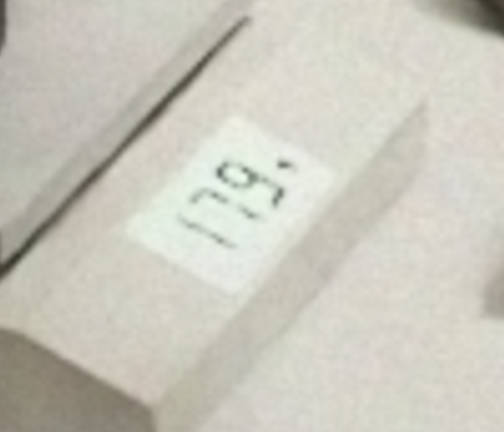

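>>> {"api": "execute_actions", "payload": {"actions": [{"rows":[[0,0,0,0,0,0,1,0,0,0,0,0,0,1],[0,0,0,0,0,0,1,0,0,0,0,0,0,1],[0,0,0,0,0,-0.1,1,0,0,0,0,0,0,1],[0,0,0,0,0,-0.608,1,0,0,0,0,0,0,1]],"steps":15}], "pictures": false}}

>>> {"api": "execute_actions", "payload": {"actions": [{"steps":12}], "pictures": false}}

>>> {"api": "execute_actions", "payload": {"actions": [{"rows":[[0,-0.025,-0.02,0.01,0,0,1,0,0,0,0,0,0,1],[0,-0.045,-0.045,0.025,0,0,1,0,0,0,0,0,0,1],[0,-0.065,-0.075,0.045,0,0,1,0,0,0,0,0,0,1],[0,-0.085,-0.105,0.065,0,0,1,0,0,0,0,0,0,1],[0,-0.102,-0.135,0.085,0,0,1,0,0,0,0,0,0,1],[0,-0.12,-0.165,0.105,0,0,1,0,0,0,0,0,0,1],[0,-0.136,-0.195,0.125,0,0,1,0,0,0,0,0,0,1],[0,-0.15,-0.225,0.145,0,0,1,0,0,0,0,0,0,1],[0,-0.162,-0.25,0.163,0,0,1,0,0,0,0,0,0,1],[0,-0.17,-0.273,0.178,0,0,1,0,0,0,0,0,0,1]],"steps":15}], "pictures": false}}

>>> {"api": "execute_actions", "payload": {"actions": [{"steps":8}]}}

Scene clock: 307.23 s of 12600.00 s.
left_arm: end_effector_position=(+0.1876, +0.1653, +0.1528) grip_measured=+0.984 end_effector_quat_wxyz=(+0.499, +0.501, +0.499, -0.500) end_effector_velocity=(-0.004, +0.001, +0.002) end_effector_angular_velocity=(-0.005, +0.021, +2.115) | right_arm: end_effector_position=(-0.1272, -0.2738, +0.3473) grip_measured=+0.981 end_effector_quat_wxyz=(+0.736, -0.143, +0.158, +0.643) end_effector_velocity=(-0.000, +0.001, +0.003) end_effector_angular_velocity=(+0.010, -0.018, +0.013)
Joint positions: left_arm=[ 0.829  2.057  1.474 -0.989 -0.002  0.167  0.087] | right_arm=[-0.394  0.519  0.561 -0.473 -0.    -0.008  0.087]
Joint velocities: left_arm=[-0.002 -0.007 -0.002 -0.007  0.022 -2.117  0.   ] | right_arm=[-0.002 -0.002  0.002  0.007 -0.007 -0.022 -0.   ]
Motor temperatures (°C, as the motors report them): left_arm=[23 38 35 27 22 21] | right_arm=[22 34 37 35 23 25]
Heat: left arm: hottest shoulder 38 °C (+0.0 °C/min); right arm: hottest elbow 37 °C (+0.0 °C/min).
Steps of this call (steps 1 to 90: nothing new was sent; then 12.40 s passed at rest; steps 91 to 105: all 15 steps of this action). Readings (joint positions):
91: left_arm=[0.829 2.057 1.474 -0.989 -0.002 1.049] | right_arm=[-0.394 0.519 0.561 -0.473 -0.000 -0.008]
92: left_arm=[0.829 2.057 1.474 -0.989 -0.002 1.049] | right_arm=[-0.394 0.519 0.561 -0.473 -0.000 -0.008]
94: left_arm=[0.829 2.057 1.474 -0.989 -0.002 0.938] | right_arm=[-0.394 0.519 0.561 -0.473 -0.000 -0.008]
98: left_arm=[0.829 2.057 1.474 -0.989 -0.002 0.658] | right_arm=[-0.394 0.519 0.561 -0.473 -0.000 -0.008]
105: the state above

Scene clock: 307.63 s of 12600.00 s.
left_arm: end_effector_position=(+0.1876, +0.1653, +0.1528) grip_measured=+0.985 end_effector_quat_wxyz=(+0.539, +0.459, +0.538, -0.458) end_effector_velocity=(+0.002, +0.003, +0.000) end_effector_angular_velocity=(+0.011, -0.021, +0.020) | right_arm: end_effector_position=(-0.1272, -0.2738, +0.3473) grip_measured=+0.981 end_effector_quat_wxyz=(+0.736, -0.143, +0.158, +0.643) end_effector_velocity=(-0.001, -0.001, -0.002) end_effector_angular_velocity=(-0.006, +0.011, +0.001)
Joint positions: left_arm=[ 0.829  2.057  1.474 -0.989 -0.002  0.003  0.087] | right_arm=[-0.394  0.519  0.561 -0.473 -0.    -0.008  0.087]
Joint velocities: left_arm=[-0.002 -0.002 -0.002 -0.007 -0.022 -0.022 -0.   ] | right_arm=[-0.002 -0.002 -0.002 -0.007 -0.007  0.007 -0.   ]
Motor temperatures (°C, as the motors report them): left_arm=[23 38 35 26 22 21] | right_arm=[22 34 37 35 23 25]
Heat: left arm: hottest shoulder 38 °C (+0.0 °C/min); right arm: hottest elbow 37 °C (+0.0 °C/min).
Steps of this call (steps 1 to 12: the robot went on to your last target). Readings (joint positions):
1: left_arm=[0.829 2.057 1.474 -0.989 -0.002 0.111] | right_arm=[-0.394 0.519 0.561 -0.473 -0.000 -0.008]
2: left_arm=[0.829 2.057 1.474 -0.989 -0.002 0.074] | right_arm=[-0.394 0.519 0.561 -0.473 -0.000 -0.008]
4: left_arm=[0.829 2.057 1.474 -0.989 -0.002 0.034] | right_arm=[-0.394 0.519 0.561 -0.473 -0.000 -0.008]
8: left_arm=[0.829 2.057 1.474 -0.989 -0.002 0.008] | right_arm=[-0.394 0.519 0.561 -0.473 -0.000 -0.008]
12: the state above

Scene clock: 308.13 s of 12600.00 s.
left_arm: end_effector_position=(+0.1871, +0.1682, +0.1493) grip_measured=+0.985 end_effector_quat_wxyz=(+0.589, +0.412, +0.483, -0.500) end_effector_velocity=(-0.002, +0.002, -0.018) end_effector_angular_velocity=(-0.038, +0.005, +0.018) | right_arm: end_effector_position=(-0.1272, -0.2738, +0.3473) grip_measured=+0.981 end_effector_quat_wxyz=(+0.736, -0.143, +0.158, +0.643) end_effector_velocity=(-0.001, -0.000, -0.003) end_effector_angular_velocity=(-0.013, -0.002, +0.007)
Joint positions: left_arm=[ 0.829  1.91   1.228 -0.695 -0.002  0.003  0.087] | right_arm=[-0.394  0.519  0.561 -0.473 -0.    -0.008  0.087]
Joint velocities: left_arm=[-0.002 -0.002 -0.09   0.125  0.007 -0.022 -0.   ] | right_arm=[-0.002  0.002 -0.002 -0.007 -0.007 -0.007 -0.   ]
Motor temperatures (°C, as the motors report them): left_arm=[23 38 35 27 22 21] | right_arm=[22 34 37 35 23 25]
Heat: left arm: hottest shoulder 38 °C (+0.0 °C/min); right arm: hottest elbow 37 °C (+0.0 °C/min).
Steps of this call (steps 1 to 15: all 15 steps of this action). Readings (joint positions):
1: left_arm=[0.829 2.056 1.473 -0.987 -0.002 0.003] | right_arm=[-0.394 0.519 0.561 -0.473 -0.000 -0.008]
2: left_arm=[0.829 2.051 1.466 -0.974 -0.002 0.003] | right_arm=[-0.394 0.519 0.561 -0.473 -0.000 -0.008]
4: left_arm=[0.829 2.029 1.432 -0.933 -0.002 0.003] | right_arm=[-0.394 0.519 0.561 -0.473 -0.000 -0.008]
8: left_arm=[0.829 1.960 1.331 -0.814 -0.002 0.003] | right_arm=[-0.394 0.519 0.561 -0.473 -0.000 -0.008]
15: the state above

Scene clock: 308.40 s of 12600.00 s.
left_arm: end_effector_position=(+0.1872, +0.1677, +0.1493) grip_measured=+0.985 end_effector_quat_wxyz=(+0.590, +0.411, +0.481, -0.501) end_effector_velocity=(+0.002, +0.002, +0.003) end_effector_angular_velocity=(+0.001, -0.020, +0.009) | right_arm: end_effector_position=(-0.1272, -0.2738, +0.3473) grip_measured=+0.981 end_effector_quat_wxyz=(+0.736, -0.143, +0.158, +0.643) end_effector_velocity=(-0.003, +0.001, +0.001) end_effector_angular_velocity=(+0.006, -0.012, +0.027)
Joint positions: left_arm=[ 0.829  1.907  1.223 -0.686 -0.002  0.003  0.087] | right_arm=[-0.394  0.519  0.561 -0.473 -0.    -0.008  0.087]
Joint velocities: left_arm=[-0.002 -0.012 -0.002 -0.007 -0.022 -0.007 -0.   ] | right_arm=[-0.002 -0.002 -0.002  0.007 -0.022 -0.022 -0.   ]
Motor temperatures (°C, as the motors report them): left_arm=[23 38 35 27 22 21] | right_arm=[22 34 38 35 23 25]
Heat: left arm: hottest shoulder 38 °C (+0.0 °C/min); right arm: hottest elbow 38 °C (+1.0 °C/min).
Steps of this call (steps 1 to 8: the robot went on to your last target). Readings (joint positions):
1: left_arm=[0.829 1.910 1.226 -0.693 -0.002 0.003] | right_arm=[-0.394 0.519 0.561 -0.473 -0.000 -0.008]
2: left_arm=[0.829 1.910 1.224 -0.691 -0.002 0.003] | right_arm=[-0.394 0.519 0.561 -0.473 -0.000 -0.008]
4: left_arm=[0.829 1.909 1.223 -0.688 -0.002 0.003] | right_arm=[-0.394 0.519 0.561 -0.473 -0.000 -0.008]
8: the state above

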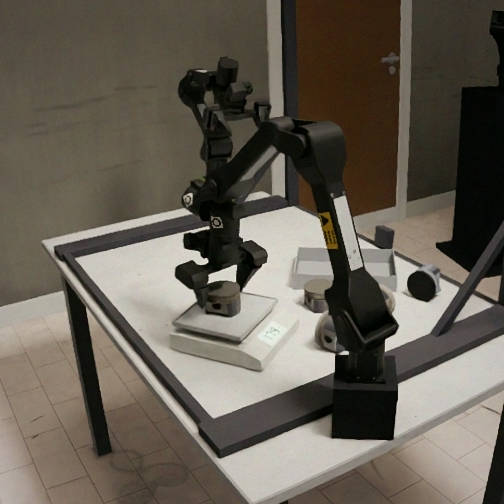

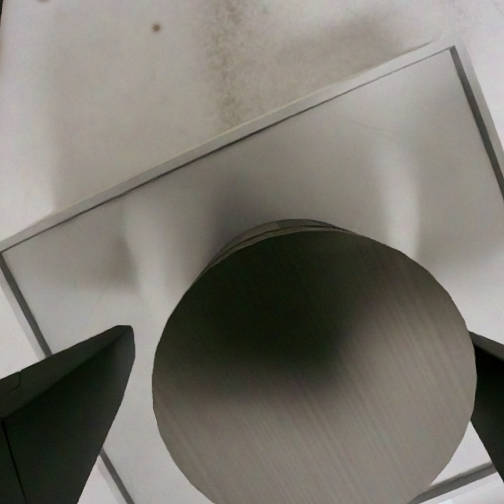

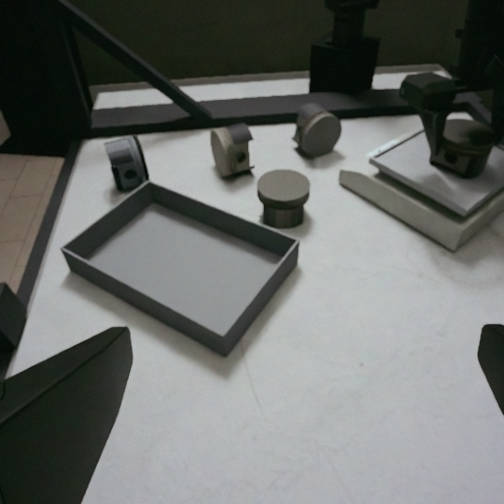

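>>> {"api": "execute_actions", "payload": {"actions": [{"rows":[[-0.012,0,0,0,0,0,0.9,0,0,0,0,0,0,1],[-0.012,0,0,0,0,0,0.8,0,0,0,0,0,0,1],[-0.012,0,0,0,0,0,0.72,0,0,0,0,0,0,1],[-0.012,0,0,0,0,0,0.66,0,0,0,0,0,0,1],[-0.012,0,0,0,0,0,0.6,0,0,0,0,0,0,1],[-0.012,0,0,0,0,0,0.55,0,0,0,0,0,0,1],[-0.012,0,0,0,0,0,0.49,0,0,0,0,0,0,1]],"steps":14}], "pictures": false}}

>>> {"api": "execute_actions", "payload": {"actions": [{"rows":[[0,-0.015,0.03,-0.02,0,0,0.49,0,0,0,0,0,0,1],[0,-0.03,0.06,-0.045,0,0,0.49,0,0,0,0,0,0,1],[0,-0.03,0.1,-0.07,0,0,0.49,0,0,0,0,0,0,1],[0,-0.03,0.14,-0.09,0,0,0.49,0,0,0,0,0,0,1],[0,-0.03,0.18,-0.11,0,0,0.49,0,0,0,0,0,0,1],[0,-0.03,0.2,-0.125,0,0,0.49,0,0,0,0,0,0,1],[-0.04,-0.03,0.2,-0.125,0,0,0.49,0,0,0,0,0,0,1],[-0.1,-0.03,0.2,-0.125,0,0,0.49,0,0,0,0,0,0,1],[-0.17,-0.03,0.2,-0.125,0,0,0.49,0,0,0,0,0,0,1],[-0.25,-0.03,0.2,-0.125,0,0,0.49,0,0,0,0,0,0,1],[-0.88,-0.03,0.2,-0.125,0,0,0.49,0,0,0,0,0,0,1]],"steps":15}], "pictures": false}}

>>> {"api": "execute_actions", "payload": {"actions": [{"steps":24}], "pictures": false}}

>>> {"api": "execute_actions", "payload": {"actions": [{"rows":[[0,0.03,0.06,-0.01,0,0,0.49,0,0,0,0,0,0,1],[0,0.06,0.13,-0.025,0,0,0.49,0,0,0,0,0,0,1],[0,0.1,0.2,-0.04,0,0,0.49,0,0,0,0,0,0,1],[0,0.14,0.27,-0.055,0,0,0.49,0,0,0,0,0,0,1],[0,0.18,0.34,-0.07,0,0,0.49,0,0,0,0,0,0,1],[0,0.22,0.41,-0.08,0,0,0.49,0,0,0,0,0,0,1],[0,0.26,0.48,-0.09,0,0,0.49,0,0,0,0,0,0,1],[0,0.3,0.55,-0.1,0,0,0.49,0,0,0,0,0,0,1],[0,0.34,0.62,-0.11,0,0,0.49,0,0,0,0,0,0,1],[0,0.38,0.69,-0.12,0,0,0.49,0,0,0,0,0,0,1],[0,0.42,0.76,-0.13,0,0,0.49,0,0,0,0,0,0,1],[0,0.47,0.83,-0.14,0,0,0.49,0,0,0,0,0,0,1],[0,0.52,0.9,-0.15,0,0,0.49,0,0,0,0,0,0,1],[0,0.57,0.96,-0.16,0,0,0.49,0,0,0,0,0,0,1],[0,0.64,0.96,-0.17,0,0,0.49,0,0,0,0,0,0,1]],"steps":15}], "pictures": false}}

>>> {"api": "execute_actions", "payload": {"actions": [{"steps":22}]}}

Scene clock: 324.93 s of 12600.00 s.
left_arm: end_effector_position=(+0.1839, +0.1673, +0.1492) grip_measured=+0.598 end_effector_quat_wxyz=(+0.588, +0.413, +0.480, -0.504) end_effector_velocity=(+0.000, +0.002, -0.000) end_effector_angular_velocity=(+0.010, -0.016, +0.019) | right_arm: end_effector_position=(-0.1272, -0.2738, +0.3473) grip_measured=+0.981 end_effector_quat_wxyz=(+0.736, -0.143, +0.158, +0.643) end_effector_velocity=(+0.000, -0.001, -0.004) end_effector_angular_velocity=(-0.015, -0.021, +0.005)
Joint positions: left_arm=[ 0.82   1.907  1.223 -0.686 -0.001  0.003  0.068] | right_arm=[-0.394  0.519  0.561 -0.473 -0.    -0.008  0.087]
Joint velocities: left_arm=[-0.007 -0.002 -0.002 -0.007 -0.022 -0.022  0.   ] | right_arm=[ 0.002 -0.002 -0.007 -0.007  0.007 -0.022 -0.   ]
Motor temperatures (°C, as the motors report them): left_arm=[23 39 34 27 22 21] | right_arm=[22 33 38 36 23 25]
Heat: left arm: hottest shoulder 39 °C (+3.0 °C/min); right arm: hottest elbow 38 °C (+1.0 °C/min).
Steps of this call (steps 1 to 15: the robot went on to your last target; steps 16 to 90: nothing new was sent; then 13.07 s passed at rest; steps 91 to 104: all 14 steps of this action). Readings (joint positions):
91: left_arm=[0.828 1.907 1.223 -0.686 -0.002 0.003] | right_arm=[-0.394 0.519 0.561 -0.473 -0.000 -0.008]
92: left_arm=[0.827 1.907 1.223 -0.686 -0.002 0.003] | right_arm=[-0.394 0.519 0.561 -0.473 -0.000 -0.008]
94: left_arm=[0.824 1.907 1.223 -0.686 -0.002 0.003] | right_arm=[-0.394 0.519 0.561 -0.473 -0.000 -0.008]
98: left_arm=[0.820 1.907 1.223 -0.686 -0.001 0.003] | right_arm=[-0.394 0.519 0.561 -0.473 -0.000 -0.008]
104: the state above

Scene clock: 325.43 s of 12600.00 s.
left_arm: end_effector_position=(+0.0581, +0.1567, +0.1998) grip_measured=+0.598 end_effector_quat_wxyz=(+0.498, +0.487, +0.405, -0.592) end_effector_velocity=(-0.638, +0.133, -0.004) end_effector_angular_velocity=(+0.093, -0.022, -1.664) | right_arm: end_effector_position=(-0.1272, -0.2738, +0.3473) grip_measured=+0.981 end_effector_quat_wxyz=(+0.736, -0.143, +0.158, +0.643) end_effector_velocity=(-0.003, -0.001, -0.002) end_effector_angular_velocity=(-0.007, +0.003, +0.021)
Joint positions: left_arm=[ 0.49   1.886  1.408 -0.894 -0.005  0.003  0.068] | right_arm=[-0.394  0.519  0.561 -0.473 -0.    -0.008  0.087]
Joint velocities: left_arm=[-1.673 -0.002 -0.002 -0.095 -0.007 -0.007 -0.   ] | right_arm=[-0.002 -0.002 -0.002 -0.007 -0.022 -0.007 -0.   ]
Motor temperatures (°C, as the motors report them): left_arm=[23 40 34 27 22 21] | right_arm=[22 33 38 36 23 25]
Heat: left arm: hottest shoulder 40 °C (+4.0 °C/min); right arm: hottest elbow 38 °C (+1.0 °C/min).
Steps of this call (steps 1 to 15: all 15 steps of this action). Readings (joint positions):
1: left_arm=[0.820 1.907 1.226 -0.691 -0.001 0.003] | right_arm=[-0.394 0.519 0.561 -0.473 -0.000 -0.008]
2: left_arm=[0.820 1.907 1.236 -0.710 -0.001 0.003] | right_arm=[-0.394 0.519 0.561 -0.473 -0.000 -0.008]
4: left_arm=[0.820 1.907 1.273 -0.777 -0.001 0.003] | right_arm=[-0.394 0.519 0.561 -0.473 -0.000 -0.008]
8: left_arm=[0.809 1.901 1.376 -0.863 -0.007 0.003] | right_arm=[-0.394 0.519 0.561 -0.473 -0.000 -0.008]
15: the state above

Scene clock: 326.23 s of 12600.00 s.
left_arm: end_effector_position=(-0.1222, +0.2409, +0.1995) grip_measured=+0.598 end_effector_quat_wxyz=(+0.329, +0.576, +0.270, -0.698) end_effector_velocity=(+0.005, -0.001, -0.000) end_effector_angular_velocity=(-0.016, -0.031, +0.012) | right_arm: end_effector_position=(-0.1272, -0.2738, +0.3473) grip_measured=+0.981 end_effector_quat_wxyz=(+0.736, -0.143, +0.158, +0.643) end_effector_velocity=(-0.001, -0.002, -0.005) end_effector_angular_velocity=(-0.024, -0.014, +0.013)
Joint positions: left_arm=[-0.025  1.886  1.408 -0.899 -0.001  0.003  0.068] | right_arm=[-0.394  0.519  0.561 -0.473 -0.    -0.008  0.087]
Joint velocities: left_arm=[-0.002 -0.002 -0.002 -0.007 -0.037 -0.007 -0.   ] | right_arm=[-0.002 -0.002 -0.002 -0.022 -0.007 -0.022  0.   ]
Motor temperatures (°C, as the motors report them): left_arm=[23 40 34 27 22 21] | right_arm=[22 33 38 36 23 25]
Heat: left arm: hottest shoulder 40 °C (+4.0 °C/min); right arm: hottest elbow 38 °C (+1.0 °C/min).
Steps of this call (steps 1 to 24: the robot went on to your last target). Readings (joint positions):
1: left_arm=[0.434 1.886 1.408 -0.895 -0.005 0.003] | right_arm=[-0.394 0.519 0.561 -0.473 -0.000 -0.008]
2: left_arm=[0.378 1.886 1.408 -0.895 -0.005 0.003] | right_arm=[-0.394 0.519 0.561 -0.473 -0.000 -0.008]
4: left_arm=[0.267 1.886 1.408 -0.895 -0.004 0.003] | right_arm=[-0.394 0.519 0.561 -0.473 -0.000 -0.008]
8: left_arm=[0.050 1.886 1.408 -0.895 -0.000 0.003] | right_arm=[-0.394 0.519 0.561 -0.473 -0.000 -0.008]
24: the state above

Scene clock: 326.73 s of 12600.00 s.
left_arm: end_effector_position=(-0.2044, +0.1414, +0.2217) grip_measured=+0.598 end_effector_quat_wxyz=(+0.340, +0.546, +0.256, -0.722) end_effector_velocity=(-0.150, -0.178, -0.197) end_effector_angular_velocity=(+0.091, -0.063, +0.003) | right_arm: end_effector_position=(-0.1272, -0.2738, +0.3473) grip_measured=+0.981 end_effector_quat_wxyz=(+0.736, -0.143, +0.158, +0.643) end_effector_velocity=(-0.003, -0.001, -0.002) end_effector_angular_velocity=(-0.007, +0.003, +0.021)
Joint positions: left_arm=[-0.025  2.359  2.21  -1.145 -0.001  0.003  0.068] | right_arm=[-0.394  0.519  0.561 -0.473 -0.    -0.008  0.087]
Joint velocities: left_arm=[-0.002  1.409  1.702 -0.403  0.007 -0.007 -0.   ] | right_arm=[-0.002 -0.002 -0.002 -0.007 -0.022 -0.007 -0.   ]
Motor temperatures (°C, as the motors report them): left_arm=[23 40 34 27 22 21] | right_arm=[22 33 38 36 23 25]
Heat: left arm: hottest shoulder 40 °C (+4.0 °C/min); right arm: hottest elbow 38 °C (+1.0 °C/min).
Steps of this call (steps 1 to 15: all 15 steps of this action). Readings (joint positions):
1: left_arm=[-0.025 1.889 1.415 -0.907 -0.001 0.003] | right_arm=[-0.394 0.519 0.561 -0.473 -0.000 -0.008]
2: left_arm=[-0.025 1.899 1.437 -0.924 -0.001 0.003] | right_arm=[-0.394 0.519 0.561 -0.473 -0.000 -0.008]
4: left_arm=[-0.025 1.944 1.522 -0.956 -0.001 0.003] | right_arm=[-0.394 0.519 0.561 -0.473 -0.000 -0.008]
8: left_arm=[-0.025 2.077 1.772 -1.026 -0.001 0.003] | right_arm=[-0.394 0.519 0.561 -0.473 -0.000 -0.008]
15: the state above

Scene clock: 327.47 s of 12600.00 s.
left_arm: end_effector_position=(-0.2102, +0.1344, +0.1822) grip_measured=+0.598 end_effector_quat_wxyz=(+0.330, +0.572, +0.268, -0.701) end_effector_velocity=(+0.003, +0.004, -0.000) end_effector_angular_velocity=(+0.013, -0.018, +0.006) | right_arm: end_effector_position=(-0.1272, -0.2738, +0.3473) grip_measured=+0.981 end_effector_quat_wxyz=(+0.736, -0.143, +0.158, +0.643) end_effector_velocity=(-0.000, +0.000, +0.001) end_effector_angular_velocity=(+0.007, -0.005, +0.007)
Joint positions: left_arm=[-0.025  2.5    2.322 -1.19  -0.001  0.003  0.068] | right_arm=[-0.394  0.519  0.561 -0.473 -0.    -0.008  0.087]
Joint velocities: left_arm=[-0.002 -0.002 -0.002 -0.022 -0.007 -0.007 -0.   ] | right_arm=[-0.002 -0.002 -0.002  0.007 -0.007 -0.007 -0.   ]
Motor temperatures (°C, as the motors report them): left_arm=[23 40 34 27 22 21] | right_arm=[22 33 38 36 23 25]
Heat: left arm: hottest shoulder 40 °C (+4.0 °C/min); right arm: hottest elbow 38 °C (+1.0 °C/min).
Steps of this call (steps 1 to 22: the robot went on to your last target). Readings (joint positions):
1: left_arm=[-0.025 2.396 2.254 -1.151 -0.001 0.003] | right_arm=[-0.394 0.519 0.561 -0.473 -0.000 -0.008]
2: left_arm=[-0.025 2.425 2.281 -1.160 -0.001 0.003] | right_arm=[-0.394 0.519 0.561 -0.473 -0.000 -0.008]
4: left_arm=[-0.025 2.465 2.298 -1.182 -0.001 0.003] | right_arm=[-0.394 0.519 0.561 -0.473 -0.000 -0.008]
8: left_arm=[-0.025 2.499 2.300 -1.190 -0.001 0.003] | right_arm=[-0.394 0.519 0.561 -0.473 -0.000 -0.008]
22: the state above

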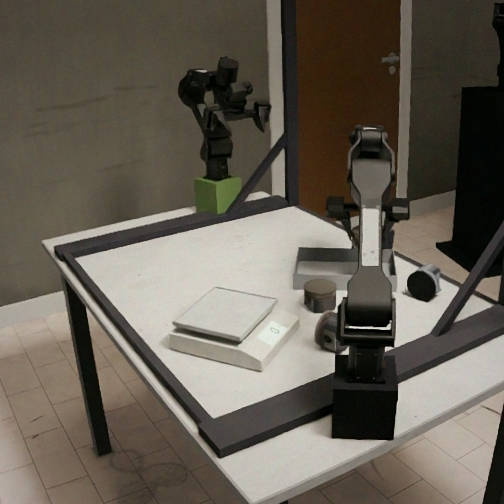

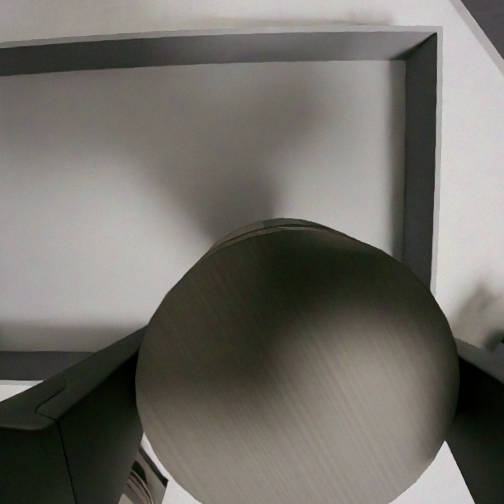

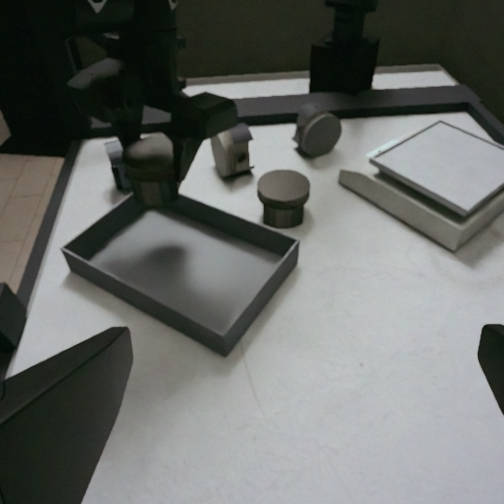

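>>> {"api": "execute_actions", "payload": {"actions": [{"rows":[[0,0.02,0,0.011,0,0,0.49,0,0,0,0,0,0,1],[0,0.04,0,0.022,0,0,0.49,0,0,0,0,0,0,1],[0,0.06,0,0.033,0,0,0.49,0,0,0,0,0,0,1],[0,0.08,0,0.044,0,0,0.49,0,0,0,0,0,0,1],[0,0.098,0,0.054,0,0,0.49,0,0,0,0,0,0,1],[0,0.114,0,0.063,0,0,0.49,0,0,0,0,0,0,1],[0,0.128,0,0.071,0,0,0.49,0,0,0,0,0,0,1],[0,0.14,0,0.077,0,0,0.49,0,0,0,0,0,0,1],[0,0.149,0,0.082,0,0,0.49,0,0,0,0,0,0,1],[0,0.155,0,0.085,0,0,0.49,0,0,0,0,0,0,1]],"steps":15}], "pictures": false}}

>>> {"api": "execute_actions", "payload": {"actions": [{"steps":8}]}}

Scene clock: 334.30 s of 12600.00 s.
left_arm: end_effector_position=(-0.2216, +0.1206, +0.1117) grip_measured=+0.598 end_effector_quat_wxyz=(+0.328, +0.576, +0.270, -0.698) end_effector_velocity=(-0.007, -0.012, +0.003) end_effector_angular_velocity=(-0.056, +0.035, -0.003) | right_arm: end_effector_position=(-0.1272, -0.2738, +0.3473) grip_measured=+0.981 end_effector_quat_wxyz=(+0.736, -0.143, +0.158, +0.643) end_effector_velocity=(-0.001, -0.000, -0.003) end_effector_angular_velocity=(-0.013, -0.002, +0.007)
Joint positions: left_arm=[-0.025  2.646  2.32  -1.053 -0.001  0.003  0.068] | right_arm=[-0.394  0.519  0.561 -0.473 -0.    -0.008  0.087]
Joint velocities: left_arm=[ 0.002 -0.002 -0.002  0.066 -0.007  0.007  0.   ] | right_arm=[-0.002  0.002 -0.002 -0.007 -0.007 -0.007  0.   ]
Motor temperatures (°C, as the motors report them): left_arm=[23 42 35 27 22 21] | right_arm=[22 33 38 36 23 25]
Heat: left arm: hottest shoulder 42 °C (+7.1 °C/min); right arm: hottest elbow 38 °C (+1.0 °C/min).
Steps of this call (steps 1 to 15: the robot went on to your last target; steps 16 to 90: nothing new was sent; then 3.33 s passed at rest; steps 91 to 105: all 15 steps of this action). Readings (joint positions):
91: left_arm=[-0.025 2.500 2.322 -1.190 -0.001 0.003] | right_arm=[-0.394 0.519 0.561 -0.473 -0.000 -0.008]
92: left_arm=[-0.025 2.503 2.322 -1.184 -0.001 0.003] | right_arm=[-0.394 0.519 0.561 -0.473 -0.000 -0.008]
94: left_arm=[-0.025 2.517 2.322 -1.149 -0.001 0.003] | right_arm=[-0.394 0.519 0.561 -0.473 -0.000 -0.008]
98: left_arm=[-0.025 2.575 2.322 -1.090 -0.001 0.003] | right_arm=[-0.394 0.519 0.561 -0.473 -0.000 -0.008]
105: the state above

Scene clock: 334.57 s of 12600.00 s.
left_arm: end_effector_position=(-0.2227, +0.1192, +0.1121) grip_measured=+0.598 end_effector_quat_wxyz=(+0.329, +0.573, +0.269, -0.700) end_effector_velocity=(+0.003, +0.004, +0.002) end_effector_angular_velocity=(+0.008, -0.018, -0.008) | right_arm: end_effector_position=(-0.1272, -0.2738, +0.3473) grip_measured=+0.981 end_effector_quat_wxyz=(+0.736, -0.143, +0.158, +0.643) end_effector_velocity=(-0.001, -0.001, -0.002) end_effector_angular_velocity=(-0.008, -0.003, +0.007)
Joint positions: left_arm=[-0.025  2.646  2.32  -1.045 -0.001  0.003  0.068] | right_arm=[-0.394  0.519  0.561 -0.473 -0.    -0.008  0.087]
Joint velocities: left_arm=[-0.002 -0.007 -0.002 -0.022 -0.007  0.007 -0.   ] | right_arm=[-0.002 -0.002 -0.002 -0.007 -0.007 -0.007 -0.   ]
Motor temperatures (°C, as the motors report them): left_arm=[23 42 35 27 22 21] | right_arm=[22 33 38 36 23 25]
Heat: left arm: hottest shoulder 42 °C (+7.0 °C/min); right arm: hottest elbow 38 °C (+1.0 °C/min).
Steps of this call (steps 1 to 8: the robot went on to your last target). Readings (joint positions):
1: left_arm=[-0.025 2.646 2.320 -1.051 -0.001 0.003] | right_arm=[-0.394 0.519 0.561 -0.473 -0.000 -0.008]
2: left_arm=[-0.025 2.646 2.320 -1.048 -0.001 0.003] | right_arm=[-0.394 0.519 0.561 -0.473 -0.000 -0.008]
4: left_arm=[-0.025 2.646 2.320 -1.045 -0.001 0.003] | right_arm=[-0.394 0.519 0.561 -0.473 -0.000 -0.008]
8: the state above

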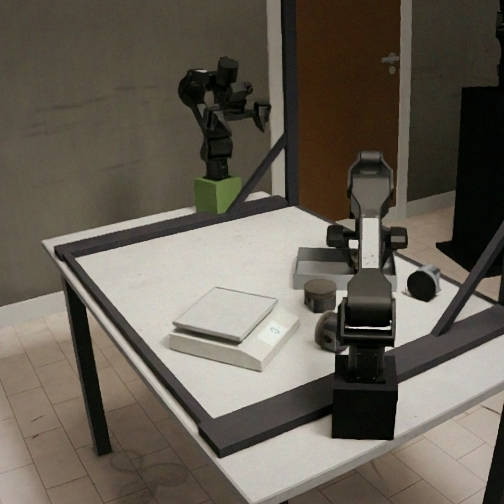

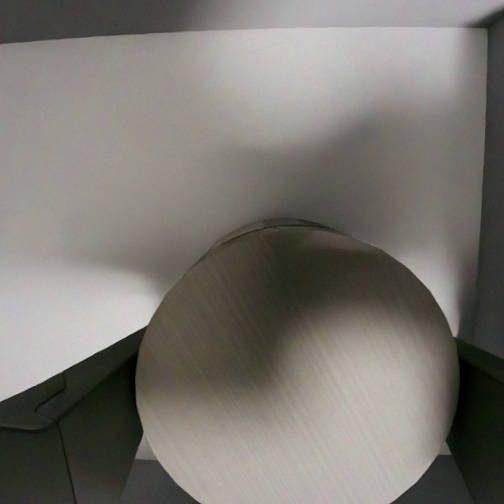

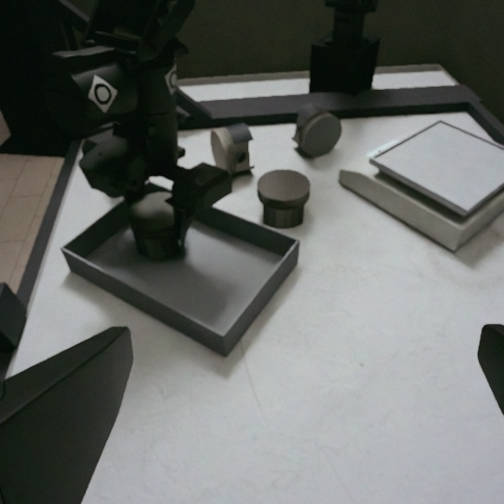

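>>> {"api": "execute_actions", "payload": {"actions": [{"rows":[[0,0.008,0,0.002,0,0,0.49,0,0,0,0,0,0,1],[0,0.014,0,0.004,0,0,0.49,0,0,0,0,0,0,1],[0,0.019,0,0.006,0,0,0.49,0,0,0,0,0,0,1],[0,0.024,0,0.008,0,0,0.49,0,0,0,0,0,0,1],[0,0.029,0,0.01,0,0,0.49,0,0,0,0,0,0,1],[0,0.034,0,0.012,0,0,0.49,0,0,0,0,0,0,1],[0,0.038,0,0.013,0,0,0.49,0,0,0,0,0,0,1]],"steps":15}], "pictures": false}}

Scene clock: 339.87 s of 12600.00 s.
left_arm: end_effector_position=(-0.2242, +0.1174, +0.1035) grip_measured=+0.599 end_effector_quat_wxyz=(+0.330, +0.573, +0.268, -0.701) end_effector_velocity=(+0.003, -0.004, +0.001) end_effector_angular_velocity=(-0.017, -0.009, +0.028) | right_arm: end_effector_position=(-0.1272, -0.2738, +0.3473) grip_measured=+0.981 end_effector_quat_wxyz=(+0.736, -0.143, +0.158, +0.643) end_effector_velocity=(-0.001, -0.002, -0.007) end_effector_angular_velocity=(-0.025, +0.013, +0.001)
Joint positions: left_arm=[-0.025  2.664  2.32  -1.024 -0.001  0.003  0.068] | right_arm=[-0.394  0.519  0.561 -0.473 -0.    -0.008  0.087]
Joint velocities: left_arm=[ 0.002 -0.002 -0.002  0.007 -0.022 -0.022 -0.   ] | right_arm=[-0.002 -0.002 -0.007 -0.022 -0.007  0.007 -0.   ]
Motor temperatures (°C, as the motors report them): left_arm=[23 43 35 27 22 21] | right_arm=[22 33 38 36 23 25]
Heat: left arm: hottest shoulder 43 °C (+8.1 °C/min); right arm: hottest elbow 38 °C (+1.0 °C/min).
Steps of this call (steps 1 to 15: the robot went on to your last target; steps 16 to 100: nothing new was sent; then 1.47 s passed at rest; steps 101 to 115: all 15 steps of this action). Readings (joint positions):
101: left_arm=[-0.025 2.646 2.320 -1.045 -0.001 0.003] | right_arm=[-0.394 0.519 0.561 -0.473 -0.000 -0.008]
102: left_arm=[-0.025 2.646 2.320 -1.045 -0.001 0.003] | right_arm=[-0.394 0.519 0.561 -0.473 -0.000 -0.008]
104: left_arm=[-0.025 2.647 2.320 -1.041 -0.001 0.003] | right_arm=[-0.394 0.519 0.561 -0.473 -0.000 -0.008]
108: left_arm=[-0.025 2.656 2.320 -1.029 -0.001 0.003] | right_arm=[-0.394 0.519 0.561 -0.473 -0.000 -0.008]
115: the state above


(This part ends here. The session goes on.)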